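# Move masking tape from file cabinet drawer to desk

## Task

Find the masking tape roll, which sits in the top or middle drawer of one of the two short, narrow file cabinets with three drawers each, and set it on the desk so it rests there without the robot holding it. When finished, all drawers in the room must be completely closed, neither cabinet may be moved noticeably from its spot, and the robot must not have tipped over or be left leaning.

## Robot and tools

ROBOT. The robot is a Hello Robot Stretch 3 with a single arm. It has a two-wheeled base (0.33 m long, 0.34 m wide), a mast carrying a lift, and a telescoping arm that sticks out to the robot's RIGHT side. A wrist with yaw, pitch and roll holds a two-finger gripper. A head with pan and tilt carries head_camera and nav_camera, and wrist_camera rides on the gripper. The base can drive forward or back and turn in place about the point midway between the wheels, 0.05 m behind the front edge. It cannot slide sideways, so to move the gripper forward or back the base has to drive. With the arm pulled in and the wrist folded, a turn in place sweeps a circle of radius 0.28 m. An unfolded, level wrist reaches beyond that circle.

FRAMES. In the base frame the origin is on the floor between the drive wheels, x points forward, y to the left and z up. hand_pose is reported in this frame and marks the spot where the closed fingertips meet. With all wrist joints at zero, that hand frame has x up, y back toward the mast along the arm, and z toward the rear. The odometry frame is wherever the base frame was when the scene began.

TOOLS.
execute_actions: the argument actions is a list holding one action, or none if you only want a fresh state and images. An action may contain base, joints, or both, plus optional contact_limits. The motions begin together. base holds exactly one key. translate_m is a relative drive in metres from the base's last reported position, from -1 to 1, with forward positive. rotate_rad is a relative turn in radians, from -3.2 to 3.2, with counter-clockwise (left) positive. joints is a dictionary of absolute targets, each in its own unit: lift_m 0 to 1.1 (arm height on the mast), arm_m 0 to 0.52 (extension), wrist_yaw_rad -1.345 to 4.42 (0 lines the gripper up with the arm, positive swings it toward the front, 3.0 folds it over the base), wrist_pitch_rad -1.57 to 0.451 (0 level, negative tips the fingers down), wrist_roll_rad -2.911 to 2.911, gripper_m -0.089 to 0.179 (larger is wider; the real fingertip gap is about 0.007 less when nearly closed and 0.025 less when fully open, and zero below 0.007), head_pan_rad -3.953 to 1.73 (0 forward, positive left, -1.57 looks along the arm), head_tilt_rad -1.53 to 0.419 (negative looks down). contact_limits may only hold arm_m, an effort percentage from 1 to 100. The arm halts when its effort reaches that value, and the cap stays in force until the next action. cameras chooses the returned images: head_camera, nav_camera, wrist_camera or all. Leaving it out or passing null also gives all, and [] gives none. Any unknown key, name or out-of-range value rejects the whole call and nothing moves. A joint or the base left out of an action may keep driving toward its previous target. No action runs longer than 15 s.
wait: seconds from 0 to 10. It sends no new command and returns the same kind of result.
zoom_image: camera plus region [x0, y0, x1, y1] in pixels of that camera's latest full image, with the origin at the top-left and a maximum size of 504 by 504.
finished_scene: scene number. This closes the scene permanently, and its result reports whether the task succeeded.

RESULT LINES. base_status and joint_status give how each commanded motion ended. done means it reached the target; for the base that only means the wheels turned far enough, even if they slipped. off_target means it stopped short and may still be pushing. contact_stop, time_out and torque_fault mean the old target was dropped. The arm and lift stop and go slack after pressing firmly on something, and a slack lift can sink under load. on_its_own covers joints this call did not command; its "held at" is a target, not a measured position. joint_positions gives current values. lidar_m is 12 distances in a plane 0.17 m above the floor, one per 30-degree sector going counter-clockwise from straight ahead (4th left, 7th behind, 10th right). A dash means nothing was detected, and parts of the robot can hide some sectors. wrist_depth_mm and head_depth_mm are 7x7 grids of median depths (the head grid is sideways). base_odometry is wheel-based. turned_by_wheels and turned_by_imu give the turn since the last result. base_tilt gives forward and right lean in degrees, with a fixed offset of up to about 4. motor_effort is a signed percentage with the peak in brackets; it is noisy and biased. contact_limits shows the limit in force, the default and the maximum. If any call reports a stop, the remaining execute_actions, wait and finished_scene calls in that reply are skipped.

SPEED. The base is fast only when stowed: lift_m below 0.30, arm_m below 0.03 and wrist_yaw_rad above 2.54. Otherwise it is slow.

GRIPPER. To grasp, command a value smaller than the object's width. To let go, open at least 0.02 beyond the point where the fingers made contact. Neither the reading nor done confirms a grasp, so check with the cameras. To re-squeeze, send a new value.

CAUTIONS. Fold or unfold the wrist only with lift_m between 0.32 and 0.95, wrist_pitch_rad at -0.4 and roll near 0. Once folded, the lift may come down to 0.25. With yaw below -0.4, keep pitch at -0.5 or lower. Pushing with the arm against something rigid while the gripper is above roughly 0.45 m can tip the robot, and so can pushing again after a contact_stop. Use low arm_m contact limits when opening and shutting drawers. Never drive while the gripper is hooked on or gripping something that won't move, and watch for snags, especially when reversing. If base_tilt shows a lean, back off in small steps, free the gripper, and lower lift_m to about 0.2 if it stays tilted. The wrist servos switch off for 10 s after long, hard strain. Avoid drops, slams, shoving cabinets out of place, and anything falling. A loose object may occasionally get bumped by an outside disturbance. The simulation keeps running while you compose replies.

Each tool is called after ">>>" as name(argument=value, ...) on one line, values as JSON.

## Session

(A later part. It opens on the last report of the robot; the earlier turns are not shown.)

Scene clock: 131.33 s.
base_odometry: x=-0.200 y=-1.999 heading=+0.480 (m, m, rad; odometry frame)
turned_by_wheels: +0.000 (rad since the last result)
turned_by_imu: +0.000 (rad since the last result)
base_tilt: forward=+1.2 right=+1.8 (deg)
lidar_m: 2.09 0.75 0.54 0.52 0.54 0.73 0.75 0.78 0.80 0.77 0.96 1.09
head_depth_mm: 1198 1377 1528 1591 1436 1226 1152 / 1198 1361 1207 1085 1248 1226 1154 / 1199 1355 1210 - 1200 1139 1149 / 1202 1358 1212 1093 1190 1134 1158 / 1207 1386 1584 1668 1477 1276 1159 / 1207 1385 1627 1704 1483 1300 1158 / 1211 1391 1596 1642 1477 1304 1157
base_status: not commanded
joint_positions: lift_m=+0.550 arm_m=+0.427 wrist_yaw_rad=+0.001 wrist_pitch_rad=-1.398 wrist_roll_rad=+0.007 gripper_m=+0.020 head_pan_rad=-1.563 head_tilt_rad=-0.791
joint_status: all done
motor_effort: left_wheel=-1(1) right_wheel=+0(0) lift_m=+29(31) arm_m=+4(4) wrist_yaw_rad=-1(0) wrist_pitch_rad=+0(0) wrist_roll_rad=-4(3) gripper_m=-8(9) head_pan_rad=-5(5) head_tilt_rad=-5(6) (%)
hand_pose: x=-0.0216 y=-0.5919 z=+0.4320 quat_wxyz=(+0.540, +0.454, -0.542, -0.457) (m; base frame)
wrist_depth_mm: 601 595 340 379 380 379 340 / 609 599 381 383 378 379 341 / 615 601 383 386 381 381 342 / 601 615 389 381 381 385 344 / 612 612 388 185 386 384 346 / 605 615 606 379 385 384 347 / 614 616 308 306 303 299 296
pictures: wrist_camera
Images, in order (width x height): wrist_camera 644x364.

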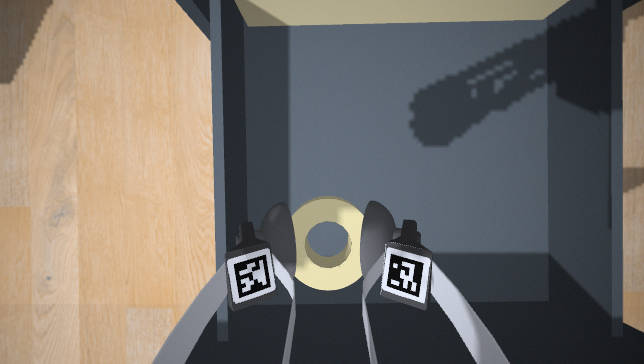

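>>> execute_actions(actions=[{"joints":{"arm_m":0.13}}], cameras=[])

>>> execute_actions(actions=[{"joints":{"lift_m":0.155}}], cameras=[])

>>> execute_actions(actions=[{"joints":{"gripper_m":0.1}}], cameras=[])

>>> execute_actions(actions=[{"joints":{"lift_m":0.32}}], cameras=[])

>>> execute_actions(actions=[{"joints":{"arm_m":0,"gripper_m":0.0}}], cameras=[])

>>> execute_actions(actions=[{"joints":{"wrist_pitch_rad":0}}], cameras=[])

>>> execute_actions(actions=[{"joints":{"lift_m":0.205}}], cameras=[])

>>> execute_actions(actions=[{"joints":{"arm_m":0.347}}], cameras=["head_camera","wrist_camera"])

Scene clock: 135.63 s.
base_odometry: x=-0.200 y=-1.999 heading=+0.480 (m, m, rad; odometry frame)
turned_by_wheels: +0.000 (rad since the last result)
turned_by_imu: +0.001 (rad since the last result)
base_tilt: forward=+1.2 right=+1.7 (deg)
lidar_m: 2.10 0.75 0.54 0.52 0.54 0.73 0.75 0.78 0.80 0.77 0.97 1.09
head_depth_mm: 1201 1372 1524 1589 1445 1228 1161 / 1204 1351 1205 1093 1220 - 1154 / 1207 1357 1203 1092 1222 - 1144 / 1208 1365 1213 1092 1203 1132 1153 / 1204 1380 1587 1681 1473 1275 1153 / 1209 1386 1624 1722 1473 1303 1157 / 1213 1387 1584 1630 1481 1305 1162
base_status: not commanded
joint_positions: lift_m=+0.550 arm_m=+0.130 wrist_yaw_rad=+0.001 wrist_pitch_rad=-1.398 wrist_roll_rad=+0.005 gripper_m=+0.020 head_pan_rad=-1.563 head_tilt_rad=-0.791
joint_status: all done
motor_effort: left_wheel=-1(1) right_wheel=+0(0) lift_m=+29(30) arm_m=-2(1) wrist_yaw_rad=+0(1) wrist_pitch_rad=+0(0) wrist_roll_rad=-3(4) gripper_m=-8(7) head_pan_rad=-5(4) head_tilt_rad=-4(5) (%)
hand_pose: x=-0.0216 y=-0.2955 z=+0.4320 quat_wxyz=(+0.540, +0.454, -0.542, -0.457) (m; base frame)
wrist_depth_mm: 602 600 278 281 285 287 288 / 605 605 598 389 396 603 601 / 605 611 606 605 596 599 591 / 615 612 603 602 598 602 594 / 605 605 603 184 601 602 604 / 604 610 602 179 - 609 603 / 616 604 608 - - 600 602
pictures: none
No camera images: the call's "cameras" was empty. Leave "cameras" out to get every camera's image.

Scene clock: 140.07 s.
base_odometry: x=-0.200 y=-1.999 heading=+0.480 (m, m, rad; odometry frame)
turned_by_wheels: +0.000 (rad since the last result)
turned_by_imu: +0.001 (rad since the last result)
base_tilt: forward=+1.2 right=+1.8 (deg)
lidar_m: 2.10 0.75 0.54 0.52 0.54 0.73 0.75 0.78 0.80 0.77 0.96 1.09
head_depth_mm: 1199 1367 1536 1588 1435 1222 1156 / 1200 1357 1207 1091 1218 1130 1152 / 1199 1355 1217 1096 1222 1135 - / 1206 1359 1212 1091 1203 1137 1153 / 1203 1379 1581 1672 1475 1273 1161 / 1207 1378 1620 1723 1470 1303 1154 / 1207 1395 1598 1642 1473 1301 1162
base_status: not commanded
joint_positions: lift_m=+0.155 arm_m=+0.130 wrist_yaw_rad=+0.001 wrist_pitch_rad=-1.399 wrist_roll_rad=+0.005 gripper_m=+0.020 head_pan_rad=-1.563 head_tilt_rad=-0.791
joint_status: all done
motor_effort: left_wheel=-1(1) right_wheel=+0(0) lift_m=+23(23) arm_m=-2(2) wrist_yaw_rad=-1(0) wrist_pitch_rad=+0(0) wrist_roll_rad=-3(3) gripper_m=-8(8) head_pan_rad=-5(4) head_tilt_rad=-5(5) (%)
hand_pose: x=-0.0216 y=-0.2955 z=+0.0372 quat_wxyz=(+0.540, +0.454, -0.542, -0.457) (m; base frame)
wrist_depth_mm: 207 207 207 206 205 203 203 / 207 207 206 206 206 205 204 / 208 208 207 206 205 205 205 / 209 208 208 207 205 205 206 / 210 209 208 184 206 206 206 / 210 210 209 207 208 207 207 / 210 210 210 208 207 207 206
pictures: none
No camera images: the call's "cameras" was empty. Leave "cameras" out to get every camera's image.

Scene clock: 141.37 s.
base_odometry: x=-0.200 y=-1.999 heading=+0.480 (m, m, rad; odometry frame)
turned_by_wheels: +0.000 (rad since the last result)
turned_by_imu: +0.000 (rad since the last result)
base_tilt: forward=+1.3 right=+1.7 (deg)
lidar_m: 2.09 0.75 0.54 0.52 0.54 0.73 0.75 0.78 0.80 0.77 0.96 1.09
head_depth_mm: 1195 1371 1529 1589 1446 1229 1153 / 1199 1350 1209 1088 1217 1136 1148 / 1208 1349 1213 1092 1223 1135 - / 1206 1362 1213 1094 1198 1131 1157 / 1206 1386 1585 1664 1474 1281 1159 / 1208 1393 1620 1717 1474 1300 1161 / 1214 1384 1584 1637 1484 1294 1160
base_status: not commanded
joint_positions: lift_m=+0.155 arm_m=+0.130 wrist_yaw_rad=+0.001 wrist_pitch_rad=-1.399 wrist_roll_rad=+0.005 gripper_m=+0.100 head_pan_rad=-1.563 head_tilt_rad=-0.791
joint_status: all done
motor_effort: left_wheel=-1(1) right_wheel=+0(0) lift_m=+23(23) arm_m=-2(2) wrist_yaw_rad=+0(0) wrist_pitch_rad=-1(0) wrist_roll_rad=-3(3) gripper_m=+0(85) head_pan_rad=-4(5) head_tilt_rad=-4(5) (%)
hand_pose: x=-0.0216 y=-0.2955 z=+0.0372 quat_wxyz=(+0.540, +0.454, -0.542, -0.457) (m; base frame)
wrist_depth_mm: 207 206 207 205 205 204 204 / 208 207 205 206 205 204 205 / 209 208 208 206 206 205 204 / 210 207 208 208 207 206 206 / 210 209 208 202 206 206 205 / 210 209 209 208 207 206 206 / 210 209 209 208 208 208 206
pictures: none
No camera images: the call's "cameras" was empty. Leave "cameras" out to get every camera's image.

Scene clock: 143.70 s.
base_odometry: x=-0.200 y=-1.999 heading=+0.480 (m, m, rad; odometry frame)
turned_by_wheels: +0.000 (rad since the last result)
turned_by_imu: +0.000 (rad since the last result)
base_tilt: forward=+1.3 right=+1.6 (deg)
lidar_m: 2.10 0.75 0.54 0.52 0.54 0.73 0.75 0.78 0.80 0.77 0.96 1.09
head_depth_mm: 1196 1366 1532 1585 1446 1230 1153 / 1200 1358 1214 1094 1224 1131 1163 / 1204 1358 1210 1089 1223 1075 1120 / 1204 1364 1211 1094 1205 1081 1133 / 1202 1375 1589 1665 1473 1273 1156 / 1203 1384 1619 1698 1474 1304 1157 / 1206 1387 1580 1638 1478 1297 1157
base_status: not commanded
joint_positions: lift_m=+0.320 arm_m=+0.130 wrist_yaw_rad=+0.001 wrist_pitch_rad=-1.399 wrist_roll_rad=+0.005 gripper_m=+0.100 head_pan_rad=-1.563 head_tilt_rad=-0.791
joint_status: all done
motor_effort: left_wheel=-1(1) right_wheel=+0(1) lift_m=+29(29) arm_m=-2(2) wrist_yaw_rad=+0(1) wrist_pitch_rad=+0(0) wrist_roll_rad=-3(3) gripper_m=+0(0) head_pan_rad=-4(4) head_tilt_rad=-4(4) (%)
hand_pose: x=-0.0216 y=-0.2955 z=+0.2020 quat_wxyz=(+0.540, +0.454, -0.542, -0.457) (m; base frame)
wrist_depth_mm: 372 372 371 369 372 366 365 / 371 370 374 372 370 367 367 / 376 374 371 375 369 367 369 / 375 374 371 371 370 371 370 / 378 378 373 370 370 371 370 / 378 377 377 370 372 370 369 / 379 379 379 374 373 374 372
pictures: none
No camera images: the call's "cameras" was empty. Leave "cameras" out to get every camera's image.

Scene clock: 145.90 s.
base_odometry: x=-0.200 y=-1.999 heading=+0.480 (m, m, rad; odometry frame)
turned_by_wheels: +0.000 (rad since the last result)
turned_by_imu: +0.000 (rad since the last result)
base_tilt: forward=+1.1 right=+1.7 (deg)
lidar_m: 2.09 0.75 0.54 0.52 0.54 0.73 0.75 0.78 0.80 0.77 0.96 1.09
head_depth_mm: 1201 1374 1535 1593 1439 1233 1152 / 1200 1356 1218 1092 1227 1137 1153 / 1201 1358 1215 1095 1224 1133 1171 / 1203 1365 1219 1092 1203 1133 1171 / 1209 1380 1588 1681 1476 1276 1156 / 1209 1388 1633 1708 1465 1297 1158 / 1211 1384 1581 1631 1473 1289 1158
base_status: not commanded
joint_positions: lift_m=+0.320 arm_m=+0.000 wrist_yaw_rad=+0.001 wrist_pitch_rad=-1.399 wrist_roll_rad=+0.005 gripper_m=+0.000 head_pan_rad=-1.563 head_tilt_rad=-0.791
joint_status: all done
motor_effort: left_wheel=-1(1) right_wheel=+0(0) lift_m=+29(29) arm_m=-2(4) wrist_yaw_rad=+0(0) wrist_pitch_rad=+1(0) wrist_roll_rad=-3(3) gripper_m=-2(85) head_pan_rad=-4(4) head_tilt_rad=-5(4) (%)
hand_pose: x=-0.0216 y=-0.1655 z=+0.2020 quat_wxyz=(+0.540, +0.454, -0.542, -0.457) (m; base frame)
wrist_depth_mm: 374 372 369 368 370 366 365 / 374 372 373 372 371 369 366 / 375 373 375 373 370 371 369 / 376 377 371 372 371 370 367 / 377 372 373 - - 370 368 / 378 376 375 - - - - / 378 380 378 - - - -
pictures: none
No camera images: the call's "cameras" was empty. Leave "cameras" out to get every camera's image.

Scene clock: 147.47 s.
base_odometry: x=-0.200 y=-1.999 heading=+0.480 (m, m, rad; odometry frame)
turned_by_wheels: +0.000 (rad since the last result)
turned_by_imu: +0.000 (rad since the last result)
base_tilt: forward=+1.2 right=+1.7 (deg)
lidar_m: 2.10 0.75 0.55 0.52 0.54 0.73 0.75 0.78 0.80 0.77 0.96 1.09
head_depth_mm: 1196 1371 1528 1590 1439 1230 1152 / 1200 1348 1204 1094 1219 1133 1153 / 1203 1353 1209 1095 1227 1135 1162 / 1204 1362 1215 1094 1197 1135 1155 / 1206 1385 1578 1679 1474 1278 1157 / 1208 1393 1626 1714 1470 1297 1155 / 1209 1381 1588 1641 1477 1298 1160
base_status: not commanded
joint_positions: lift_m=+0.320 arm_m=+0.000 wrist_yaw_rad=+0.001 wrist_pitch_rad=-0.026 wrist_roll_rad=+0.005 gripper_m=+0.000 head_pan_rad=-1.563 head_tilt_rad=-0.791
joint_status: all done
motor_effort: left_wheel=-1(1) right_wheel=+0(0) lift_m=+30(29) arm_m=-2(2) wrist_yaw_rad=-1(0) wrist_pitch_rad=+8(8) wrist_roll_rad=-3(3) gripper_m=-2(2) head_pan_rad=-5(5) head_tilt_rad=-4(5) (%)
hand_pose: x=-0.0213 y=-0.4009 z=+0.4279 quat_wxyz=(+0.705, +0.010, -0.709, -0.009) (m; base frame)
wrist_depth_mm: - - - - - - 894 / - - - - - - 888 / 700 - - 517 519 528 896 / 695 - - 534 534 610 909 / 693 - - - 603 631 907 / 694 916 977 260 542 454 815 / 688 745 247 246 247 248 247
pictures: none
No camera images: the call's "cameras" was empty. Leave "cameras" out to get every camera's image.

Scene clock: 149.33 s.
base_odometry: x=-0.200 y=-1.999 heading=+0.480 (m, m, rad; odometry frame)
turned_by_wheels: +0.000 (rad since the last result)
turned_by_imu: +0.000 (rad since the last result)
base_tilt: forward=+1.2 right=+1.7 (deg)
lidar_m: 2.10 0.75 0.54 0.52 0.54 0.73 0.75 0.78 0.80 0.77 0.96 1.09
head_depth_mm: 1199 1372 1530 1588 1440 1227 1154 / 1202 1359 1206 1093 1228 1132 1151 / 1202 1359 1210 1094 1226 1133 1173 / 1205 1359 1210 1097 1204 1111 1171 / 1207 1378 1593 1666 1475 1270 1157 / 1210 1390 1634 1715 1483 1300 1157 / 1212 1387 1583 1643 1482 1297 1157
base_status: not commanded
joint_positions: lift_m=+0.205 arm_m=+0.000 wrist_yaw_rad=+0.001 wrist_pitch_rad=-0.024 wrist_roll_rad=+0.005 gripper_m=+0.000 head_pan_rad=-1.563 head_tilt_rad=-0.791
joint_status: all done
motor_effort: left_wheel=-1(1) right_wheel=+0(0) lift_m=+24(25) arm_m=-2(2) wrist_yaw_rad=+0(1) wrist_pitch_rad=+8(8) wrist_roll_rad=-3(3) gripper_m=-2(2) head_pan_rad=-5(4) head_tilt_rad=-4(4) (%)
hand_pose: x=-0.0213 y=-0.4009 z=+0.3136 quat_wxyz=(+0.705, +0.009, -0.709, -0.009) (m; base frame)
wrist_depth_mm: - - - 494 490 498 897 / 703 - - 502 497 505 893 / 704 - - 517 514 609 888 / 690 895 222 222 223 222 222 / 704 884 230 - 229 228 228 / 679 702 237 241 234 234 232 / 576 575 246 246 247 246 246
pictures: none
No camera images: the call's "cameras" was empty. Leave "cameras" out to get every camera's image.

Scene clock: 153.10 s.
base_odometry: x=-0.200 y=-1.999 heading=+0.480 (m, m, rad; odometry frame)
turned_by_wheels: +0.000 (rad since the last result)
turned_by_imu: +0.001 (rad since the last result)
base_tilt: forward=+1.2 right=+1.8 (deg)
lidar_m: 2.10 0.75 0.54 0.52 0.54 0.73 0.75 0.78 0.80 0.77 0.96 1.09
head_depth_mm: 1199 1373 1527 1583 1459 1290 1149 / 1202 1357 1205 1091 1381 1293 1159 / 1205 1360 1207 1092 1335 1269 1154 / 1205 1353 1213 1097 1330 1287 1158 / 1207 1378 1578 1669 1478 1298 1161 / 1207 1385 1625 1708 1474 1291 1156 / 1210 1385 1589 1639 1475 1301 1158
base_status: not commanded
joint_positions: lift_m=+0.205 arm_m=+0.347 wrist_yaw_rad=+0.002 wrist_pitch_rad=-0.023 wrist_roll_rad=+0.005 gripper_m=+0.000 head_pan_rad=-1.563 head_tilt_rad=-0.792
joint_status: all done
motor_effort: left_wheel=+0(2) right_wheel=-1(2) lift_m=+24(23) arm_m=+5(9) wrist_yaw_rad=-2(6) wrist_pitch_rad=+7(9) wrist_roll_rad=-3(3) gripper_m=-2(3) head_pan_rad=-4(4) head_tilt_rad=-3(5) (%)
hand_pose: x=-0.0209 y=-0.7472 z=+0.3138 quat_wxyz=(+0.705, +0.009, -0.709, -0.008) (m; base frame)
wrist_depth_mm: 689 165 165 165 165 164 164 / 670 170 170 169 169 168 169 / 682 176 175 175 175 175 175 / 691 182 182 182 182 182 182 / 708 189 188 - 188 187 187 / 684 196 195 197 194 194 194 / 578 204 202 199 199 198 198
pictures: head_camera (sideways: a quarter turn clockwise sets it upright), wrist_camera
Images, in order (width x height): head_camera 896x504, wrist_camera 644x364.

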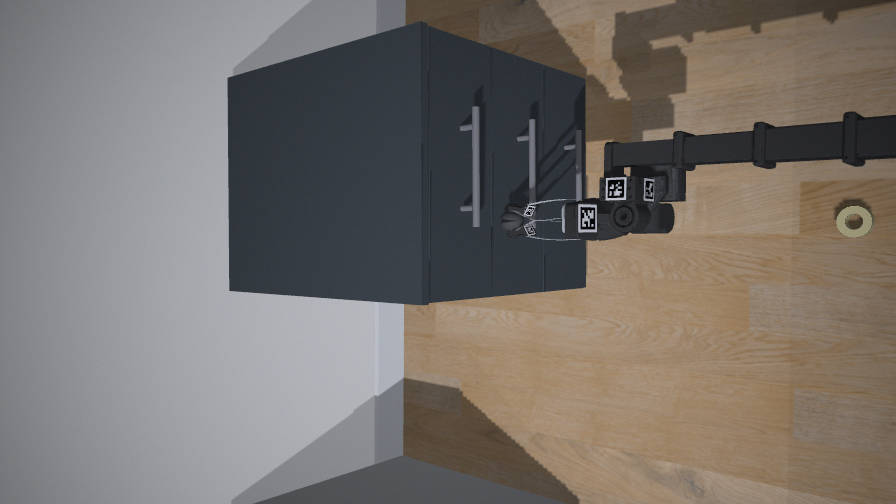

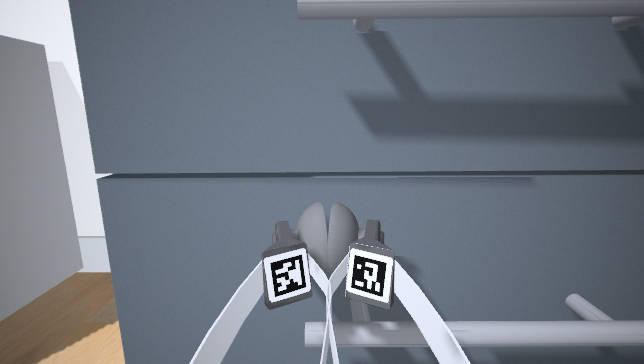

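Shut. Regrip, stow, travel.

>>> execute_actions(actions=[{"joints":{"arm_m":0.13,"gripper_m":0.1}}], cameras=[])

>>> execute_actions(actions=[{"joints":{"wrist_pitch_rad":-1.4}}], cameras=[])

>>> execute_actions(actions=[{"joints":{"lift_m":0.143}}], cameras=["wrist_camera"])

>>> execute_actions(actions=[{"joints":{"gripper_m":0.0}}], cameras=[])

>>> execute_actions(actions=[{"joints":{"lift_m":0.36}}], cameras=[])

>>> execute_actions(actions=[{"joints":{"wrist_pitch_rad":-0.4,"arm_m":0}}], cameras=[])

>>> execute_actions(actions=[{"joints":{"wrist_yaw_rad":3.0}}], cameras=[])

>>> execute_actions(actions=[{"joints":{"lift_m":0.28}}], cameras=["wrist_camera"])

>>> execute_actions(actions=[{"base":{"translate_m":1}}], cameras=[])

>>> execute_actions(actions=[{"base":{"translate_m":1}}], cameras=[])

>>> execute_actions(actions=[{"base":{"translate_m":0.5}}], cameras=[])

>>> execute_actions(actions=[{"base":{"rotate_rad":1.565}}], cameras=[])

>>> execute_actions(actions=[{"base":{"translate_m":1}}], cameras=[])

>>> execute_actions(actions=[{"base":{"translate_m":1}}], cameras=[])

>>> execute_actions(actions=[{"base":{"rotate_rad":1.565}}], cameras=[])

>>> execute_actions(actions=[{"base":{"translate_m":1},"joints":{"head_tilt_rad":-0.6}}])

Scene clock: 156.80 s.
base_odometry: x=-0.200 y=-1.999 heading=+0.480 (m, m, rad; odometry frame)
turned_by_wheels: +0.000 (rad since the last result)
turned_by_imu: +0.001 (rad since the last result)
base_tilt: forward=+1.2 right=+1.9 (deg)
lidar_m: 2.09 0.75 0.54 0.52 0.54 0.73 0.75 0.78 0.80 0.77 0.96 1.09
head_depth_mm: 1194 1374 1533 1584 1471 1289 1147 / 1208 1348 1209 1097 1377 1290 1150 / 1204 1361 1209 1097 1332 1296 1119 / 1203 1353 1216 1096 1382 1315 1153 / 1209 1380 1582 1676 1467 1297 1155 / 1206 1384 1631 1713 1474 1298 1163 / 1214 1389 1588 1643 1479 1301 1159
base_status: not commanded
joint_positions: lift_m=+0.205 arm_m=+0.130 wrist_yaw_rad=+0.001 wrist_pitch_rad=-0.023 wrist_roll_rad=+0.005 gripper_m=+0.100 head_pan_rad=-1.563 head_tilt_rad=-0.792
joint_status: all done
motor_effort: left_wheel=+0(0) right_wheel=+0(0) lift_m=+23(24) arm_m=-2(0) wrist_yaw_rad=+0(2) wrist_pitch_rad=+8(7) wrist_roll_rad=-3(3) gripper_m=+0(85) head_pan_rad=-4(5) head_tilt_rad=-3(4) (%)
hand_pose: x=-0.0212 y=-0.5309 z=+0.3138 quat_wxyz=(+0.705, +0.009, -0.709, -0.008) (m; base frame)
wrist_depth_mm: 923 906 372 364 363 366 771 / 710 928 382 379 377 377 819 / 703 950 446 388 392 390 819 / 695 986 408 404 402 402 854 / 697 920 421 418 417 414 846 / 685 742 441 429 433 433 724 / 575 569 520 449 455 448 567
pictures: none
No camera images: the call's "cameras" was empty. Leave "cameras" out to get every camera's image.

Scene clock: 158.37 s.
base_odometry: x=-0.200 y=-1.999 heading=+0.480 (m, m, rad; odometry frame)
turned_by_wheels: +0.000 (rad since the last result)
turned_by_imu: +0.000 (rad since the last result)
base_tilt: forward=+1.1 right=+1.8 (deg)
lidar_m: 2.10 0.75 0.54 0.52 0.54 0.73 0.75 0.78 0.80 0.77 0.96 1.09
head_depth_mm: 1198 1374 1529 1585 1466 1293 1151 / 1203 1349 1205 1095 1380 1286 1149 / 1205 1355 1214 1096 1335 1293 - / 1205 1362 1215 1099 1381 1297 1134 / 1205 1383 1571 1670 1476 1292 1154 / 1208 1385 1624 1703 1477 1299 1151 / 1213 1393 1588 1641 1479 1309 1159
base_status: not commanded
joint_positions: lift_m=+0.205 arm_m=+0.130 wrist_yaw_rad=+0.001 wrist_pitch_rad=-1.396 wrist_roll_rad=+0.005 gripper_m=+0.100 head_pan_rad=-1.563 head_tilt_rad=-0.792
joint_status: all done
motor_effort: left_wheel=+0(0) right_wheel=-1(1) lift_m=+24(23) arm_m=-2(2) wrist_yaw_rad=-2(1) wrist_pitch_rad=-1(6) wrist_roll_rad=-3(3) gripper_m=+0(0) head_pan_rad=-4(5) head_tilt_rad=-4(4) (%)
hand_pose: x=-0.0216 y=-0.2960 z=+0.0873 quat_wxyz=(+0.540, +0.454, -0.542, -0.456) (m; base frame)
wrist_depth_mm: 258 257 257 256 255 254 254 / 259 258 256 256 257 254 253 / 258 257 258 257 257 256 254 / 260 258 257 257 255 255 255 / 261 259 257 233 259 256 255 / 260 259 259 257 257 257 254 / 261 259 259 259 259 256 256
pictures: none
No camera images: the call's "cameras" was empty. Leave "cameras" out to get every camera's image.

Scene clock: 159.77 s.
base_odometry: x=-0.200 y=-1.999 heading=+0.480 (m, m, rad; odometry frame)
turned_by_wheels: +0.000 (rad since the last result)
turned_by_imu: +0.000 (rad since the last result)
base_tilt: forward=+1.1 right=+1.7 (deg)
lidar_m: 2.10 0.75 0.54 0.52 0.54 0.73 0.75 0.78 0.80 0.77 0.96 1.09
head_depth_mm: 1197 1375 1533 1592 1464 1294 1151 / 1203 1360 1205 1097 1380 1287 1153 / 1201 1353 1210 1097 1333 1292 - / 1205 1358 1212 1100 1392 1299 1149 / 1206 1382 1592 1669 1478 1293 1161 / 1218 1388 1619 1712 1475 1303 1161 / 1210 1392 1584 1629 1486 1290 1154
base_status: not commanded
joint_positions: lift_m=+0.143 arm_m=+0.130 wrist_yaw_rad=+0.001 wrist_pitch_rad=-1.398 wrist_roll_rad=+0.005 gripper_m=+0.100 head_pan_rad=-1.563 head_tilt_rad=-0.792
joint_status: all done
motor_effort: left_wheel=+0(0) right_wheel=-1(1) lift_m=+24(24) arm_m=-2(2) wrist_yaw_rad=-2(0) wrist_pitch_rad=+0(1) wrist_roll_rad=-3(3) gripper_m=+0(0) head_pan_rad=-4(4) head_tilt_rad=-3(4) (%)
hand_pose: x=-0.0216 y=-0.2957 z=+0.0253 quat_wxyz=(+0.540, +0.454, -0.542, -0.456) (m; base frame)
wrist_depth_mm: 195 195 194 192 194 192 191 / 195 194 195 194 194 192 192 / 197 196 196 194 194 193 192 / 196 196 196 195 195 194 193 / 197 196 195 171 195 194 193 / 198 197 196 187 196 194 194 / 198 198 197 196 197 195 195
pictures: wrist_camera
Images, in order (width x height): wrist_camera 644x364.

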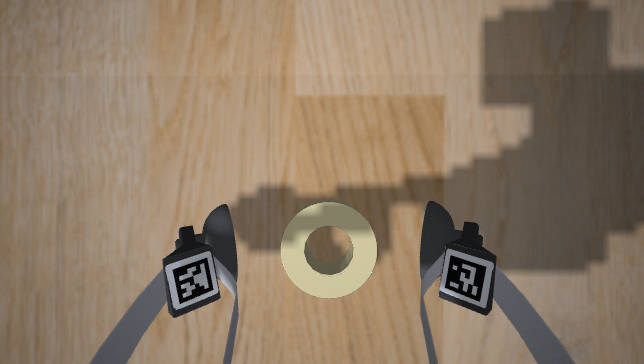

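Scene clock: 161.27 s.
base_odometry: x=-0.200 y=-1.999 heading=+0.480 (m, m, rad; odometry frame)
turned_by_wheels: +0.000 (rad since the last result)
turned_by_imu: +0.000 (rad since the last result)
base_tilt: forward=+1.1 right=+1.8 (deg)
lidar_m: 2.09 0.75 0.54 0.52 0.54 0.73 0.75 0.78 0.80 0.77 0.96 1.09
head_depth_mm: 1202 1372 1533 1587 1469 1292 1154 / 1201 1357 1208 1092 1385 1291 1153 / 1206 1355 1207 1098 1331 1292 - / 1207 1359 1209 1099 1385 1291 1155 / 1199 1387 1585 1673 1472 1294 1153 / 1209 1388 1615 1719 1471 1301 1158 / 1210 1387 1588 1638 1475 1299 1155
base_status: not commanded
joint_positions: lift_m=+0.143 arm_m=+0.130 wrist_yaw_rad=+0.001 wrist_pitch_rad=-1.397 wrist_roll_rad=+0.005 gripper_m=+0.001 head_pan_rad=-1.563 head_tilt_rad=-0.792
joint_status: all done
motor_effort: left_wheel=+0(1) right_wheel=-1(0) lift_m=+24(24) arm_m=-2(2) wrist_yaw_rad=-1(1) wrist_pitch_rad=+0(0) wrist_roll_rad=-3(3) gripper_m=-17(96) head_pan_rad=-4(5) head_tilt_rad=-4(4) (%)
hand_pose: x=-0.0216 y=-0.2958 z=+0.0253 quat_wxyz=(+0.540, +0.454, -0.542, -0.456) (m; base frame)
wrist_depth_mm: 196 195 194 194 194 193 192 / 196 196 195 195 194 192 192 / 197 196 195 195 194 193 193 / 197 196 196 195 195 194 193 / 199 197 197 171 194 194 194 / 198 198 197 171 194 195 194 / 198 199 197 198 196 195 195
pictures: none
No camera images: the call's "cameras" was empty. Leave "cameras" out to get every camera's image.

Scene clock: 164.07 s.
base_odometry: x=-0.200 y=-1.999 heading=+0.480 (m, m, rad; odometry frame)
turned_by_wheels: +0.000 (rad since the last result)
turned_by_imu: +0.000 (rad since the last result)
base_tilt: forward=+1.2 right=+1.7 (deg)
lidar_m: 2.10 0.75 0.54 0.52 0.54 0.73 0.75 0.78 0.80 0.77 0.96 1.09
head_depth_mm: 1195 1373 1523 1588 1462 1287 1150 / 1199 1359 1205 1098 1385 1291 1165 / 1200 1361 1206 1097 1338 1315 1121 / 1200 1361 1206 1098 1380 1315 1138 / 1205 1382 1591 1665 1473 1296 1156 / 1212 1386 1636 1722 1479 1299 1156 / 1215 1387 1585 1642 1487 1297 1159
base_status: not commanded
joint_positions: lift_m=+0.360 arm_m=+0.130 wrist_yaw_rad=+0.001 wrist_pitch_rad=-1.398 wrist_roll_rad=+0.005 gripper_m=+0.001 head_pan_rad=-1.563 head_tilt_rad=-0.792
joint_status: all done
motor_effort: left_wheel=-1(1) right_wheel=+0(0) lift_m=+28(30) arm_m=-2(2) wrist_yaw_rad=+0(1) wrist_pitch_rad=+0(0) wrist_roll_rad=-3(3) gripper_m=-16(17) head_pan_rad=-5(5) head_tilt_rad=-4(4) (%)
hand_pose: x=-0.0216 y=-0.2956 z=+0.2420 quat_wxyz=(+0.540, +0.454, -0.542, -0.456) (m; base frame)
wrist_depth_mm: 411 412 411 409 404 407 403 / 414 414 410 413 406 407 406 / 417 411 411 407 410 407 405 / 415 415 414 413 414 415 412 / 421 412 414 172 410 411 409 / 416 419 417 173 - 414 409 / 422 420 416 - - 412 412
pictures: none
No camera images: the call's "cameras" was empty. Leave "cameras" out to get every camera's image.

Scene clock: 166.27 s.
base_odometry: x=-0.200 y=-1.999 heading=+0.480 (m, m, rad; odometry frame)
turned_by_wheels: +0.000 (rad since the last result)
turned_by_imu: +0.000 (rad since the last result)
base_tilt: forward=+1.1 right=+1.8 (deg)
lidar_m: 2.10 0.75 0.54 0.52 0.54 0.73 0.75 0.78 0.80 0.77 0.96 1.09
head_depth_mm: 1202 1369 1537 1596 1464 1289 1147 / 1199 1353 1210 1098 1376 1290 1151 / 1204 1353 1210 1096 1342 1296 1174 / 1203 1358 1207 1099 1383 1288 1154 / 1207 1380 1584 1679 1477 1296 1155 / 1211 1387 1631 1717 1477 1298 1154 / 1209 1390 1597 1636 1472 1296 1158
base_status: not commanded
joint_positions: lift_m=+0.360 arm_m=+0.000 wrist_yaw_rad=+0.001 wrist_pitch_rad=-0.425 wrist_roll_rad=+0.005 gripper_m=+0.001 head_pan_rad=-1.563 head_tilt_rad=-0.792
joint_status: all done
motor_effort: left_wheel=+0(0) right_wheel=+0(0) lift_m=+29(30) arm_m=-2(1) wrist_yaw_rad=-1(1) wrist_pitch_rad=+8(9) wrist_roll_rad=-3(3) gripper_m=-16(16) head_pan_rad=-4(4) head_tilt_rad=-4(4) (%)
hand_pose: x=-0.0213 y=-0.3689 z=+0.3710 quat_wxyz=(+0.690, +0.149, -0.693, -0.149) (m; base frame)
wrist_depth_mm: 699 962 983 478 473 482 922 / 699 - - 520 524 540 899 / 708 - - 560 572 993 891 / 702 877 869 635 637 822 818 / 704 719 729 172 683 699 701 / 612 599 606 180 - 594 595 / 517 528 516 517 513 513 516
pictures: none
No camera images: the call's "cameras" was empty. Leave "cameras" out to get every camera's image.

Scene clock: 168.77 s.
base_odometry: x=-0.200 y=-1.999 heading=+0.480 (m, m, rad; odometry frame)
turned_by_wheels: +0.000 (rad since the last result)
turned_by_imu: +0.000 (rad since the last result)
base_tilt: forward=+1.1 right=+1.8 (deg)
lidar_m: 2.10 0.75 0.54 0.52 0.54 0.73 0.75 0.78 0.80 0.77 0.96 1.09
head_depth_mm: 1200 1367 1529 1588 1463 1286 1148 / 1206 1357 1213 1094 1378 1291 1155 / 1200 1356 1210 1095 1338 1294 1169 / 1204 1361 1208 1096 1376 1295 1175 / 1206 1379 1580 1669 1477 1297 1155 / 1206 1387 1624 1718 1480 1295 1160 / 1206 1393 1596 1641 1486 1299 1158
base_status: not commanded
joint_positions: lift_m=+0.360 arm_m=+0.000 wrist_yaw_rad=+2.997 wrist_pitch_rad=-0.424 wrist_roll_rad=+0.005 gripper_m=+0.001 head_pan_rad=-1.563 head_tilt_rad=-0.792
joint_status: all done
motor_effort: left_wheel=-1(1) right_wheel=+0(0) lift_m=+29(29) arm_m=-2(2) wrist_yaw_rad=+3(3) wrist_pitch_rad=+8(8) wrist_roll_rad=-3(3) gripper_m=-16(16) head_pan_rad=-4(4) head_tilt_rad=-4(4) (%)
hand_pose: x=+0.0109 y=+0.0760 z=+0.3711 quat_wxyz=(+0.199, +0.702, +0.098, +0.677) (m; base frame)
wrist_depth_mm: 477 - 506 525 548 567 581 / 516 - 557 570 592 614 642 / 558 574 607 622 658 680 713 / 622 640 676 694 726 774 784 / 666 692 - 171 728 693 690 / 607 598 - 180 - 593 593 / 520 532 - 548 522 513 507
pictures: none
No camera images: the call's "cameras" was empty. Leave "cameras" out to get every camera's image.

Scene clock: 170.33 s.
base_odometry: x=-0.200 y=-1.999 heading=+0.480 (m, m, rad; odometry frame)
turned_by_wheels: +0.000 (rad since the last result)
turned_by_imu: +0.000 (rad since the last result)
base_tilt: forward=+1.2 right=+1.7 (deg)
lidar_m: 2.09 0.75 0.54 0.52 0.54 0.73 0.75 0.78 0.80 0.77 0.96 1.09
head_depth_mm: 1195 1373 1532 1592 1468 1291 1150 / 1198 1352 1204 1094 1383 1293 1158 / 1204 1355 1215 1096 1332 1292 1154 / 1213 1353 1205 1099 1386 1294 1169 / 1205 1383 1585 1664 1483 1293 1156 / 1207 1386 1625 1704 1472 1300 1160 / 1209 1386 1585 1642 1482 1300 1160
base_status: not commanded
joint_positions: lift_m=+0.280 arm_m=+0.000 wrist_yaw_rad=+2.998 wrist_pitch_rad=-0.424 wrist_roll_rad=+0.005 gripper_m=+0.001 head_pan_rad=-1.563 head_tilt_rad=-0.792
joint_status: all done
motor_effort: left_wheel=+0(0) right_wheel=+0(0) lift_m=+24(24) arm_m=-2(2) wrist_yaw_rad=+3(3) wrist_pitch_rad=+8(8) wrist_roll_rad=-3(3) gripper_m=-16(16) head_pan_rad=-5(5) head_tilt_rad=-5(2) (%)
hand_pose: x=+0.0109 y=+0.0761 z=+0.2915 quat_wxyz=(+0.199, +0.702, +0.098, +0.677) (m; base frame)
wrist_depth_mm: 473 - 505 524 543 557 591 / 518 - 555 574 600 620 640 / 566 580 610 632 658 684 721 / 621 640 670 678 690 732 708 / 607 599 - 172 607 580 584 / 505 519 - 173 - 496 500 / 453 - - - 432 433 427
pictures: wrist_camera
Images, in order (width x height): wrist_camera 644x364.

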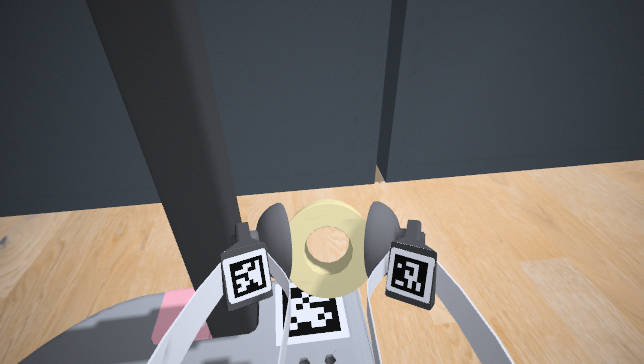

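Scene clock: 175.43 s.
base_odometry: x=+0.687 y=-1.537 heading=+0.480 (m, m, rad; odometry frame)
turned_by_wheels: +0.000 (rad since the last result)
turned_by_imu: +0.007 (rad since the last result)
base_tilt: forward=+1.3 right=+1.7 (deg)
lidar_m: 2.02 0.75 0.55 0.53 0.55 0.74 1.75 1.18 0.80 0.77 1.38 1.88
head_depth_mm: 1193 1354 1200 1087 1374 1286 1158 / 1192 1354 1209 1089 1369 1286 1151 / 1194 1352 1211 1099 1373 1291 1154 / 1200 1374 1579 1671 1452 1293 1177 / 1205 1378 1617 1707 1472 1298 1153 / 1204 1389 1622 1711 1472 1294 1157 / 1208 1392 1626 1715 1473 1301 1161
base_status: done
joint_positions: lift_m=+0.280 arm_m=+0.000 wrist_yaw_rad=+2.998 wrist_pitch_rad=-0.424 wrist_roll_rad=+0.005 gripper_m=+0.001 head_pan_rad=-1.563 head_tilt_rad=-0.792
joint_status: not commanded
motor_effort: left_wheel=-1(8) right_wheel=+1(6) lift_m=+24(24) arm_m=-2(2) wrist_yaw_rad=+2(2) wrist_pitch_rad=+7(8) wrist_roll_rad=-3(3) gripper_m=-16(16) head_pan_rad=-5(5) head_tilt_rad=-4(3) (%)
hand_pose: x=+0.0107 y=+0.0761 z=+0.2915 quat_wxyz=(+0.198, +0.702, +0.098, +0.677) (m; base frame)
wrist_depth_mm: 482 - 511 530 544 564 580 / 523 - 559 575 599 619 645 / 570 583 610 639 656 683 702 / 627 653 668 691 711 720 714 / 614 601 - 172 611 591 583 / 508 522 - 173 - 498 500 / 452 - - - 431 430 430
pictures: none
No camera images: the call's "cameras" was empty. Leave "cameras" out to get every camera's image.

Scene clock: 180.43 s.
base_odometry: x=+1.574 y=-1.076 heading=+0.479 (m, m, rad; odometry frame)
turned_by_wheels: +0.000 (rad since the last result)
turned_by_imu: +0.007 (rad since the last result)
base_tilt: forward=+1.1 right=+1.6 (deg)
lidar_m: 1.02 1.06 1.45 0.53 0.55 0.75 2.10 1.27 1.38 1.33 1.38 1.06
head_depth_mm: 1184 1359 1597 1702 1460 1290 1150 / 1194 1367 1596 1698 1460 1292 1154 / 1196 1370 1602 1710 1467 1294 1153 / 1204 1376 1613 1698 1473 1297 1171 / 1205 1378 1613 1705 1471 1297 1153 / 1209 1386 1626 1717 1482 1307 1156 / 1207 1389 1634 1710 1481 1301 1160
base_status: done
joint_positions: lift_m=+0.280 arm_m=+0.000 wrist_yaw_rad=+2.998 wrist_pitch_rad=-0.424 wrist_roll_rad=+0.005 gripper_m=+0.001 head_pan_rad=-1.563 head_tilt_rad=-0.792
joint_status: not commanded
motor_effort: left_wheel=-2(7) right_wheel=+1(5) lift_m=+24(24) arm_m=-2(2) wrist_yaw_rad=+2(3) wrist_pitch_rad=+8(8) wrist_roll_rad=-3(3) gripper_m=-16(16) head_pan_rad=-4(5) head_tilt_rad=-4(5) (%)
hand_pose: x=+0.0107 y=+0.0761 z=+0.2915 quat_wxyz=(+0.198, +0.702, +0.098, +0.677) (m; base frame)
wrist_depth_mm: 484 - 508 - - - - / 520 - 562 - - - - / 571 579 612 850 922 922 920 / 628 649 668 703 716 714 725 / 600 600 - 171 607 580 580 / 509 521 - 173 - 496 491 / 451 - - - 432 429 432
pictures: none
No camera images: the call's "cameras" was empty. Leave "cameras" out to get every camera's image.

Scene clock: 183.83 s.
base_odometry: x=+2.018 y=-0.845 heading=+0.479 (m, m, rad; odometry frame)
turned_by_wheels: +0.000 (rad since the last result)
turned_by_imu: +0.004 (rad since the last result)
base_tilt: forward=+1.2 right=+1.7 (deg)
lidar_m: 0.52 0.54 0.74 2.08 0.69 0.75 2.12 1.70 1.38 1.33 0.73 0.54
head_depth_mm: 1187 1352 1599 1705 1465 1285 1151 / 1193 1360 1605 1701 1470 1289 1149 / 1197 1371 1600 1698 1469 1295 1151 / 1200 1381 1609 1707 1471 1292 1170 / 1202 1377 1613 1705 1471 1298 1159 / 1214 1386 1633 1715 1479 1305 1156 / 1215 1369 1504 1511 1419 1302 1158
base_status: done
joint_positions: lift_m=+0.280 arm_m=+0.000 wrist_yaw_rad=+2.998 wrist_pitch_rad=-0.424 wrist_roll_rad=+0.005 gripper_m=+0.001 head_pan_rad=-1.563 head_tilt_rad=-0.792
joint_status: not commanded
motor_effort: left_wheel=-2(7) right_wheel=+2(4) lift_m=+24(24) arm_m=-2(2) wrist_yaw_rad=+3(3) wrist_pitch_rad=+8(8) wrist_roll_rad=-3(3) gripper_m=-16(16) head_pan_rad=-5(5) head_tilt_rad=-4(4) (%)
hand_pose: x=+0.0107 y=+0.0761 z=+0.2915 quat_wxyz=(+0.198, +0.702, +0.099, +0.677) (m; base frame)
wrist_depth_mm: 634 - - - - 784 556 / 633 - - - - 801 559 / 610 825 934 940 920 788 566 / 642 732 728 727 723 703 568 / 608 602 - 171 617 587 544 / 511 520 - 173 - 493 492 / 450 - - - 432 427 431
pictures: none
No camera images: the call's "cameras" was empty. Leave "cameras" out to get every camera's image.

Scene clock: 186.03 s.
base_odometry: x=+2.018 y=-0.845 heading=+2.044 (m, m, rad; odometry frame)
turned_by_wheels: +1.565 (rad since the last result)
turned_by_imu: +1.572 (rad since the last result)
base_tilt: forward=+1.2 right=+1.7 (deg)
lidar_m: 1.96 0.69 0.74 2.00 1.88 1.38 1.33 0.74 0.54 0.52 0.54 0.73
head_depth_mm: 444 508 595 718 902 1203 1155 / 445 509 595 718 902 1202 1149 / 446 511 597 722 909 1202 1152 / 446 512 599 725 913 1200 1168 / 447 513 601 726 918 1208 1151 / 448 514 603 728 919 1210 1157 / 449 515 604 732 924 1219 1157
base_status: done
joint_positions: lift_m=+0.280 arm_m=+0.000 wrist_yaw_rad=+2.998 wrist_pitch_rad=-0.424 wrist_roll_rad=+0.005 gripper_m=+0.001 head_pan_rad=-1.563 head_tilt_rad=-0.792
joint_status: not commanded
motor_effort: left_wheel=-2(10) right_wheel=+1(7) lift_m=+23(24) arm_m=-2(2) wrist_yaw_rad=+2(2) wrist_pitch_rad=+8(8) wrist_roll_rad=-3(3) gripper_m=-16(17) head_pan_rad=-4(4) head_tilt_rad=-4(5) (%)
hand_pose: x=+0.0107 y=+0.0761 z=+0.2915 quat_wxyz=(+0.198, +0.702, +0.099, +0.677) (m; base frame)
wrist_depth_mm: - - - - - 776 553 / - - - - - 788 575 / 948 957 928 941 930 796 626 / 742 748 729 720 726 720 670 / 609 594 - 171 617 582 586 / 511 518 - 172 - 498 496 / 457 - - - 434 429 427
pictures: none
No camera images: the call's "cameras" was empty. Leave "cameras" out to get every camera's image.

Scene clock: 191.03 s.
base_odometry: x=+1.562 y=+0.045 heading=+2.044 (m, m, rad; odometry frame)
turned_by_wheels: +0.000 (rad since the last result)
turned_by_imu: +0.007 (rad since the last result)
base_tilt: forward=+1.3 right=+1.7 (deg)
lidar_m: 1.99 2.53 3.36 0.45 0.46 0.64 2.04 0.73 0.53 0.52 0.53 0.73
head_depth_mm: 439 502 588 708 892 1193 1152 / 440 504 590 711 893 1199 1153 / 441 506 592 713 897 1203 1153 / 443 506 595 717 904 1201 1172 / 444 508 596 719 906 1207 1153 / 444 510 598 724 914 1213 1157 / 445 512 601 726 920 1216 1153
base_status: done
joint_positions: lift_m=+0.280 arm_m=+0.000 wrist_yaw_rad=+2.998 wrist_pitch_rad=-0.424 wrist_roll_rad=+0.005 gripper_m=+0.001 head_pan_rad=-1.563 head_tilt_rad=-0.792
joint_status: not commanded
motor_effort: left_wheel=-3(8) right_wheel=+1(6) lift_m=+24(24) arm_m=-2(2) wrist_yaw_rad=+2(2) wrist_pitch_rad=+8(8) wrist_roll_rad=-3(3) gripper_m=-16(16) head_pan_rad=-4(5) head_tilt_rad=-4(3) (%)
hand_pose: x=+0.0107 y=+0.0761 z=+0.2915 quat_wxyz=(+0.198, +0.702, +0.099, +0.677) (m; base frame)
wrist_depth_mm: 418 - 440 - - - - / 451 - 481 - - - - / 493 507 534 942 942 927 909 / 542 561 588 725 718 711 717 / 585 588 - 172 615 584 588 / 508 521 - 172 - 501 498 / 452 - - - 432 429 431
pictures: none
No camera images: the call's "cameras" was empty. Leave "cameras" out to get every camera's image.

Scene clock: 196.03 s.
base_odometry: x=+1.106 y=+0.935 heading=+2.044 (m, m, rad; odometry frame)
turned_by_wheels: +0.000 (rad since the last result)
turned_by_imu: +0.007 (rad since the last result)
base_tilt: forward=+1.1 right=+1.7 (deg)
lidar_m: 1.44 1.06 1.90 3.21 1.68 1.12 2.00 0.73 0.54 0.52 0.54 0.74
head_depth_mm: 424 493 587 709 888 1195 1154 / 433 490 570 688 896 1207 1154 / 438 501 587 691 904 1204 1157 / 440 502 590 694 907 1201 1170 / 441 506 592 699 915 1210 1158 / 442 506 595 703 919 1216 1157 / 443 509 597 706 926 1225 1159
base_status: done
joint_positions: lift_m=+0.280 arm_m=+0.000 wrist_yaw_rad=+2.998 wrist_pitch_rad=-0.424 wrist_roll_rad=+0.005 gripper_m=+0.001 head_pan_rad=-1.563 head_tilt_rad=-0.792
joint_status: not commanded
motor_effort: left_wheel=-3(6) right_wheel=+0(6) lift_m=+24(24) arm_m=-2(2) wrist_yaw_rad=+1(2) wrist_pitch_rad=+8(8) wrist_roll_rad=-3(3) gripper_m=-16(16) head_pan_rad=-5(5) head_tilt_rad=-4(4) (%)
hand_pose: x=+0.0107 y=+0.0761 z=+0.2915 quat_wxyz=(+0.198, +0.702, +0.099, +0.677) (m; base frame)
wrist_depth_mm: - - - - - - - / - - - - - - - / 972 942 946 942 946 930 896 / 751 728 733 717 719 718 719 / 600 596 - 171 615 590 575 / 511 525 - 172 - 496 502 / 453 - - - 431 428 428
pictures: none
No camera images: the call's "cameras" was empty. Leave "cameras" out to get every camera's image.

Scene clock: 198.23 s.
base_odometry: x=+1.106 y=+0.935 heading=-2.674 (m, m, rad; odometry frame)
turned_by_wheels: +1.565 (rad since the last result)
turned_by_imu: +1.572 (rad since the last result)
base_tilt: forward=+1.2 right=+1.7 (deg)
lidar_m: 3.23 1.67 1.12 2.08 0.74 0.54 0.52 0.54 0.73 1.44 1.06 1.90
head_depth_mm: 1297 1487 1699 1660 1462 1291 1149 / 1300 1484 1744 1700 1463 1289 1151 / 1307 1494 1741 1706 1470 1291 1154 / 1304 1494 1749 1709 1468 1290 1172 / 1312 1493 1752 1708 1475 1296 1157 / 1312 1494 1751 1638 1466 1296 1159 / 867 1110 1271 1678 1483 1300 1162
base_status: done
joint_positions: lift_m=+0.280 arm_m=+0.000 wrist_yaw_rad=+2.998 wrist_pitch_rad=-0.424 wrist_roll_rad=+0.005 gripper_m=+0.001 head_pan_rad=-1.563 head_tilt_rad=-0.792
joint_status: not commanded
motor_effort: left_wheel=-2(9) right_wheel=+1(6) lift_m=+24(24) arm_m=-2(2) wrist_yaw_rad=+3(2) wrist_pitch_rad=+8(8) wrist_roll_rad=-3(3) gripper_m=-16(16) head_pan_rad=-5(5) head_tilt_rad=-3(4) (%)
hand_pose: x=+0.0107 y=+0.0761 z=+0.2915 quat_wxyz=(+0.198, +0.702, +0.099, +0.677) (m; base frame)
wrist_depth_mm: 767 - - - - - - / 745 - - - - - - / 715 901 943 947 929 916 904 / 677 736 736 723 725 716 711 / 607 595 - 172 613 589 584 / 508 528 - 172 - 492 498 / 452 - - - 432 435 428
pictures: none
No camera images: the call's "cameras" was empty. Leave "cameras" out to get every camera's image.

Scene clock: 203.23 s.
base_odometry: x=+0.213 y=+0.484 heading=-2.674 (m, m, rad; odometry frame)
turned_by_wheels: +0.000 (rad since the last result)
turned_by_imu: +0.007 (rad since the last result)
base_tilt: forward=+1.2 right=+1.7 (deg)
lidar_m: 2.23 1.63 1.07 1.04 1.08 1.57 1.52 1.58 1.15 1.43 1.17 2.03
head_depth_mm: 1229 1034 758 1741 1702 1428 1235 / 1226 1035 758 1755 1701 1420 1236 / 1233 1043 759 1757 1697 1424 1238 / 1235 1042 761 1767 1705 1424 1239 / 1239 1045 764 1766 1714 1429 1236 / 1239 1050 765 1786 1720 1437 1237 / 1248 1055 766 1786 1696 1433 1239
base_status: done
joint_positions: lift_m=+0.280 arm_m=+0.000 wrist_yaw_rad=+2.998 wrist_pitch_rad=-0.424 wrist_roll_rad=+0.005 gripper_m=+0.001 head_pan_rad=-1.563 head_tilt_rad=-0.606
joint_status: all done
motor_effort: left_wheel=-2(7) right_wheel=+1(7) lift_m=+25(24) arm_m=-2(2) wrist_yaw_rad=+2(1) wrist_pitch_rad=+8(8) wrist_roll_rad=-3(3) gripper_m=-16(16) head_pan_rad=-5(4) head_tilt_rad=+3(18) (%)
hand_pose: x=+0.0107 y=+0.0761 z=+0.2915 quat_wxyz=(+0.198, +0.702, +0.099, +0.677) (m; base frame)
wrist_depth_mm: - - 967 - - - - / - - - - - - - / 969 965 941 925 931 937 919 / 732 739 721 729 717 718 698 / 601 594 - 172 606 581 588 / 510 524 - 173 - 498 497 / 449 - - - 427 431 428
pictures: head_camera (sideways: a quarter turn clockwise sets it upright), nav_camera (sideways: a quarter turn counterclockwise sets it upright), wrist_camera
Images, in order (width x height): head_camera 896x504, nav_camera 672x504, wrist_camera 644x364.

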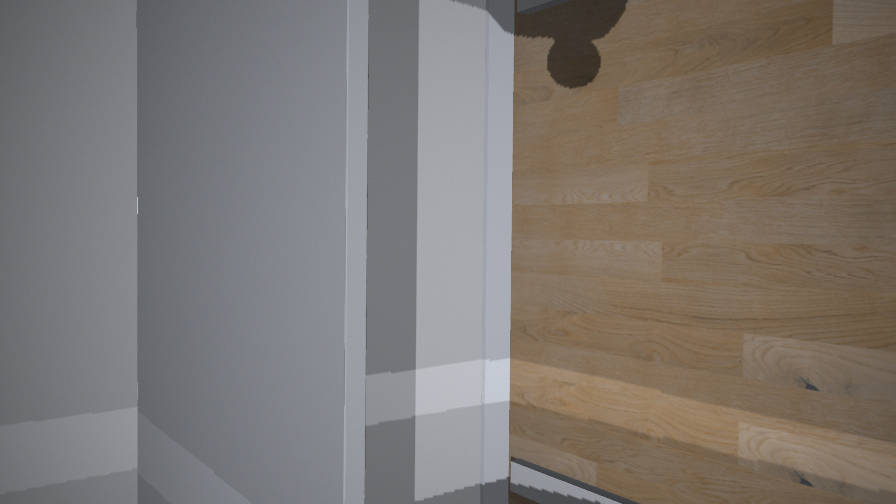

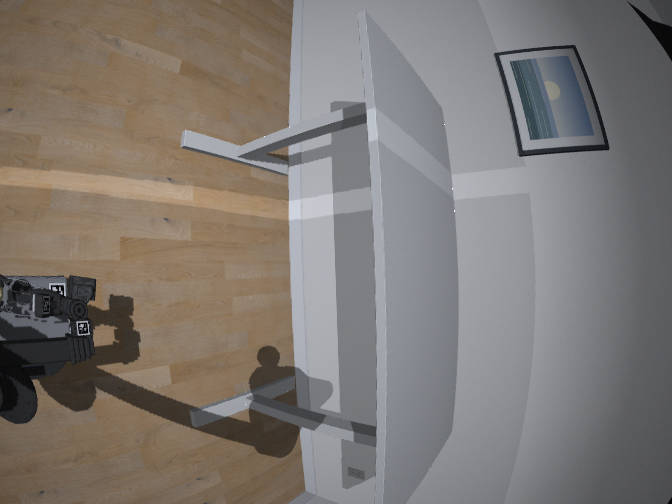

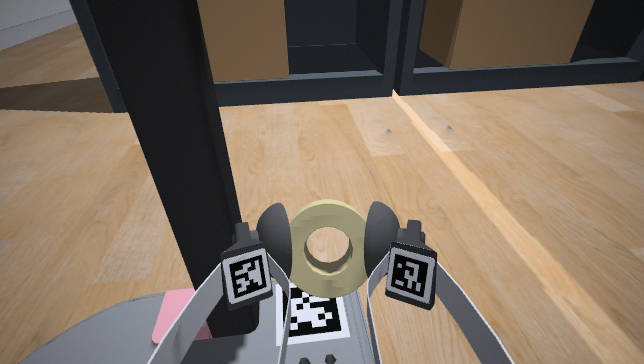

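>>> execute_actions(actions=[{"joints":{"lift_m":0.9}}], cameras=[])

>>> execute_actions(actions=[{"joints":{"wrist_yaw_rad":0}}], cameras=[])

>>> execute_actions(actions=[{"joints":{"lift_m":1.1}}], cameras=[])

>>> execute_actions(actions=[{"joints":{"arm_m":0.52}}], cameras=[])

>>> execute_actions(actions=[{"joints":{"wrist_pitch_rad":-0.8}}], cameras=["head_camera"])

Scene clock: 210.33 s.
base_odometry: x=+0.213 y=+0.484 heading=-2.674 (m, m, rad; odometry frame)
turned_by_wheels: +0.000 (rad since the last result)
turned_by_imu: +0.001 (rad since the last result)
base_tilt: forward=+1.2 right=+1.8 (deg)
lidar_m: 2.23 1.62 1.07 1.04 1.08 1.57 1.52 1.57 1.15 1.44 1.17 2.04
head_depth_mm: 1223 1036 758 1737 1717 - - / 1227 1037 759 1742 1695 1494 - / 1235 1046 760 1774 1698 1494 - / 1233 1046 760 1764 1695 1495 - / 1234 1043 763 1776 1700 1498 - / 1243 1051 765 1768 1714 1428 1239 / 1242 1054 765 1777 1704 1440 1238
base_status: not commanded
joint_positions: lift_m=+0.900 arm_m=+0.000 wrist_yaw_rad=+2.998 wrist_pitch_rad=-0.423 wrist_roll_rad=+0.005 gripper_m=+0.001 head_pan_rad=-1.563 head_tilt_rad=-0.606
joint_status: all done
motor_effort: left_wheel=-2(3) right_wheel=+2(1) lift_m=+29(30) arm_m=-2(2) wrist_yaw_rad=+2(2) wrist_pitch_rad=+8(8) wrist_roll_rad=-3(3) gripper_m=-16(16) head_pan_rad=-4(5) head_tilt_rad=+3(2) (%)
hand_pose: x=+0.0107 y=+0.0761 z=+0.9114 quat_wxyz=(+0.198, +0.702, +0.098, +0.677) (m; base frame)
wrist_depth_mm: - - - - - - - / - - - - - - - / - - - - - - - / - - - - - - - / - - - 171 - - - / - - - 180 - - - / - - - - - - -
pictures: none
No camera images: the call's "cameras" was empty. Leave "cameras" out to get every camera's image.

Scene clock: 212.83 s.
base_odometry: x=+0.213 y=+0.484 heading=-2.674 (m, m, rad; odometry frame)
turned_by_wheels: +0.000 (rad since the last result)
turned_by_imu: +0.000 (rad since the last result)
base_tilt: forward=+1.2 right=+1.6 (deg)
lidar_m: 2.23 1.63 1.07 1.04 1.08 1.57 1.52 1.57 1.15 1.44 1.17 2.03
head_depth_mm: 1231 1038 757 1733 1715 - - / 1228 1035 758 1749 1694 1498 - / 1229 1041 761 1761 1788 - - / 1236 1048 761 1773 1774 1447 1235 / 1233 1045 764 1769 1710 1430 1236 / 1241 1049 765 1787 1711 1428 1240 / 1247 1051 763 1789 1713 1436 1235
base_status: not commanded
joint_positions: lift_m=+0.900 arm_m=+0.000 wrist_yaw_rad=+0.003 wrist_pitch_rad=-0.423 wrist_roll_rad=+0.005 gripper_m=+0.001 head_pan_rad=-1.563 head_tilt_rad=-0.606
joint_status: all done
motor_effort: left_wheel=-3(2) right_wheel=+2(1) lift_m=+29(29) arm_m=-2(2) wrist_yaw_rad=-3(4) wrist_pitch_rad=+8(8) wrist_roll_rad=-3(3) gripper_m=-16(16) head_pan_rad=-5(5) head_tilt_rad=+2(4) (%)
hand_pose: x=-0.0209 y=-0.3691 z=+0.9114 quat_wxyz=(+0.690, +0.149, -0.693, -0.148) (m; base frame)
wrist_depth_mm: 491 485 480 470 458 456 444 / 771 - - - - - 770 / - - - - - - - / - - - - - - - / - - - 172 - - - / - - - 180 - - - / - - - - - - -
pictures: none
No camera images: the call's "cameras" was empty. Leave "cameras" out to get every camera's image.

Scene clock: 215.47 s.
base_odometry: x=+0.213 y=+0.484 heading=-2.674 (m, m, rad; odometry frame)
turned_by_wheels: +0.000 (rad since the last result)
turned_by_imu: +0.000 (rad since the last result)
base_tilt: forward=+1.1 right=+1.6 (deg)
lidar_m: 2.23 1.63 1.07 1.04 1.08 1.57 1.52 1.57 1.14 1.44 1.17 2.03
head_depth_mm: - - - - - 1386 1230 / - - - - - 1393 1229 / - - - - - 1428 1234 / 1220 984 796 1788 1702 1432 1235 / 1238 1046 763 1770 1703 1437 1233 / 1240 1050 765 1778 1708 1420 1234 / 1244 1052 765 1775 1714 1436 1239
base_status: not commanded
joint_positions: lift_m=+1.097 arm_m=+0.000 wrist_yaw_rad=+0.002 wrist_pitch_rad=-0.423 wrist_roll_rad=+0.005 gripper_m=+0.001 head_pan_rad=-1.563 head_tilt_rad=-0.606
joint_status: all done
joint sent to its limit — the command would take lift_m past its upper limit, so that joint was sent only as far as its limit.
motor_effort: left_wheel=-2(3) right_wheel=+1(1) lift_m=+29(30) arm_m=-2(2) wrist_yaw_rad=-3(3) wrist_pitch_rad=+7(8) wrist_roll_rad=-3(3) gripper_m=-17(17) head_pan_rad=-5(5) head_tilt_rad=+2(2) (%)
hand_pose: x=-0.0210 y=-0.3691 z=+1.1090 quat_wxyz=(+0.690, +0.149, -0.693, -0.148) (m; base frame)
wrist_depth_mm: - - - - - - - / - 942 909 897 892 888 955 / 661 647 639 648 644 626 624 / 529 526 524 522 517 512 512 / - - - 171 - - - / - - - 180 - - - / - - - - - - -
pictures: none
No camera images: the call's "cameras" was empty. Leave "cameras" out to get every camera's image.

Scene clock: 220.47 s.
base_odometry: x=+0.213 y=+0.484 heading=-2.674 (m, m, rad; odometry frame)
turned_by_wheels: +0.000 (rad since the last result)
turned_by_imu: +0.001 (rad since the last result)
base_tilt: forward=+1.3 right=+1.9 (deg)
lidar_m: 2.23 1.62 1.07 1.04 1.08 1.57 1.52 1.57 1.15 1.44 1.17 2.03
head_depth_mm: 1227 1039 755 1755 1695 1423 1231 / 1246 1037 757 1753 1689 1424 1230 / - 1038 759 1749 1690 1431 1232 / 1218 1046 760 1754 1692 1431 1239 / 1243 1047 765 1772 1697 1431 1234 / 1242 1053 762 1784 1700 1438 1236 / 1242 1050 764 1784 1694 1439 1237
base_status: not commanded
joint_positions: lift_m=+1.097 arm_m=+0.518 wrist_yaw_rad=+0.001 wrist_pitch_rad=-0.423 wrist_roll_rad=+0.005 gripper_m=+0.001 head_pan_rad=-1.563 head_tilt_rad=-0.606
joint_status: all done
joint sent to its limit — the command would take arm_m past its upper limit, so that joint was sent only as far as its limit.
motor_effort: left_wheel=-3(2) right_wheel=+1(2) lift_m=+29(29) arm_m=+4(6) wrist_yaw_rad=+0(3) wrist_pitch_rad=+8(8) wrist_roll_rad=-3(3) gripper_m=-16(16) head_pan_rad=-5(4) head_tilt_rad=+2(2) (%)
hand_pose: x=-0.0213 y=-0.8866 z=+1.1090 quat_wxyz=(+0.690, +0.149, -0.693, -0.149) (m; base frame)
wrist_depth_mm: 619 616 619 618 613 609 605 / 676 674 676 665 661 660 654 / 640 644 642 637 631 621 635 / 501 495 498 495 492 490 482 / 409 407 411 172 416 400 396 / 346 344 345 180 - 338 337 / 298 297 294 294 293 293 291
pictures: none
No camera images: the call's "cameras" was empty. Leave "cameras" out to get every camera's image.

Scene clock: 221.50 s.
base_odometry: x=+0.213 y=+0.484 heading=-2.674 (m, m, rad; odometry frame)
turned_by_wheels: +0.000 (rad since the last result)
turned_by_imu: +0.000 (rad since the last result)
base_tilt: forward=+1.2 right=+1.8 (deg)
lidar_m: 2.23 1.63 1.07 1.04 1.08 1.58 1.52 1.57 1.15 1.44 1.17 2.04
head_depth_mm: 1221 1040 755 1733 1693 1420 1230 / 1249 1042 755 1766 1705 1425 1232 / - 976 761 1752 1689 1433 1236 / 1236 1043 759 1759 1703 1430 1242 / 1240 1043 763 1760 1690 1435 1237 / 1242 1050 763 1774 1711 1432 1234 / 1245 1055 765 1779 1709 1431 1238
base_status: not commanded
joint_positions: lift_m=+1.097 arm_m=+0.518 wrist_yaw_rad=+0.001 wrist_pitch_rad=-0.810 wrist_roll_rad=+0.005 gripper_m=+0.001 head_pan_rad=-1.563 head_tilt_rad=-0.606
joint_status: all done
motor_effort: left_wheel=-3(2) right_wheel=+1(1) lift_m=+30(29) arm_m=+4(4) wrist_yaw_rad=-1(0) wrist_pitch_rad=+4(7) wrist_roll_rad=-3(3) gripper_m=-16(16) head_pan_rad=-5(5) head_tilt_rad=+3(2) (%)
hand_pose: x=-0.0214 y=-0.8221 z=+1.0340 quat_wxyz=(+0.649, +0.278, -0.651, -0.279) (m; base frame)
wrist_depth_mm: 425 419 419 419 415 414 409 / 371 368 365 364 362 358 357 / 328 325 325 323 321 320 319 / 295 294 292 292 288 289 285 / 266 267 265 171 267 261 260 / 244 243 245 180 - 240 240 / 226 224 224 223 222 221 220
pictures: head_camera (sideways: a quarter turn clockwise sets it upright)
Images, in order (width x height): head_camera 896x504.

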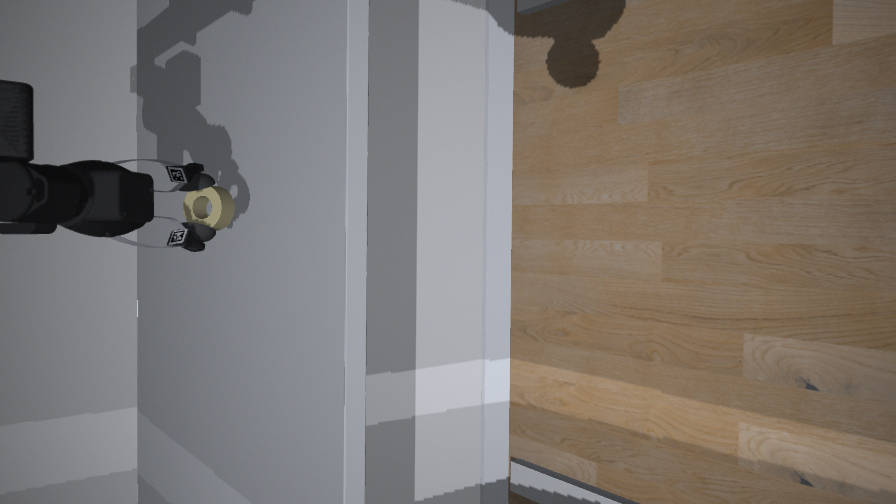

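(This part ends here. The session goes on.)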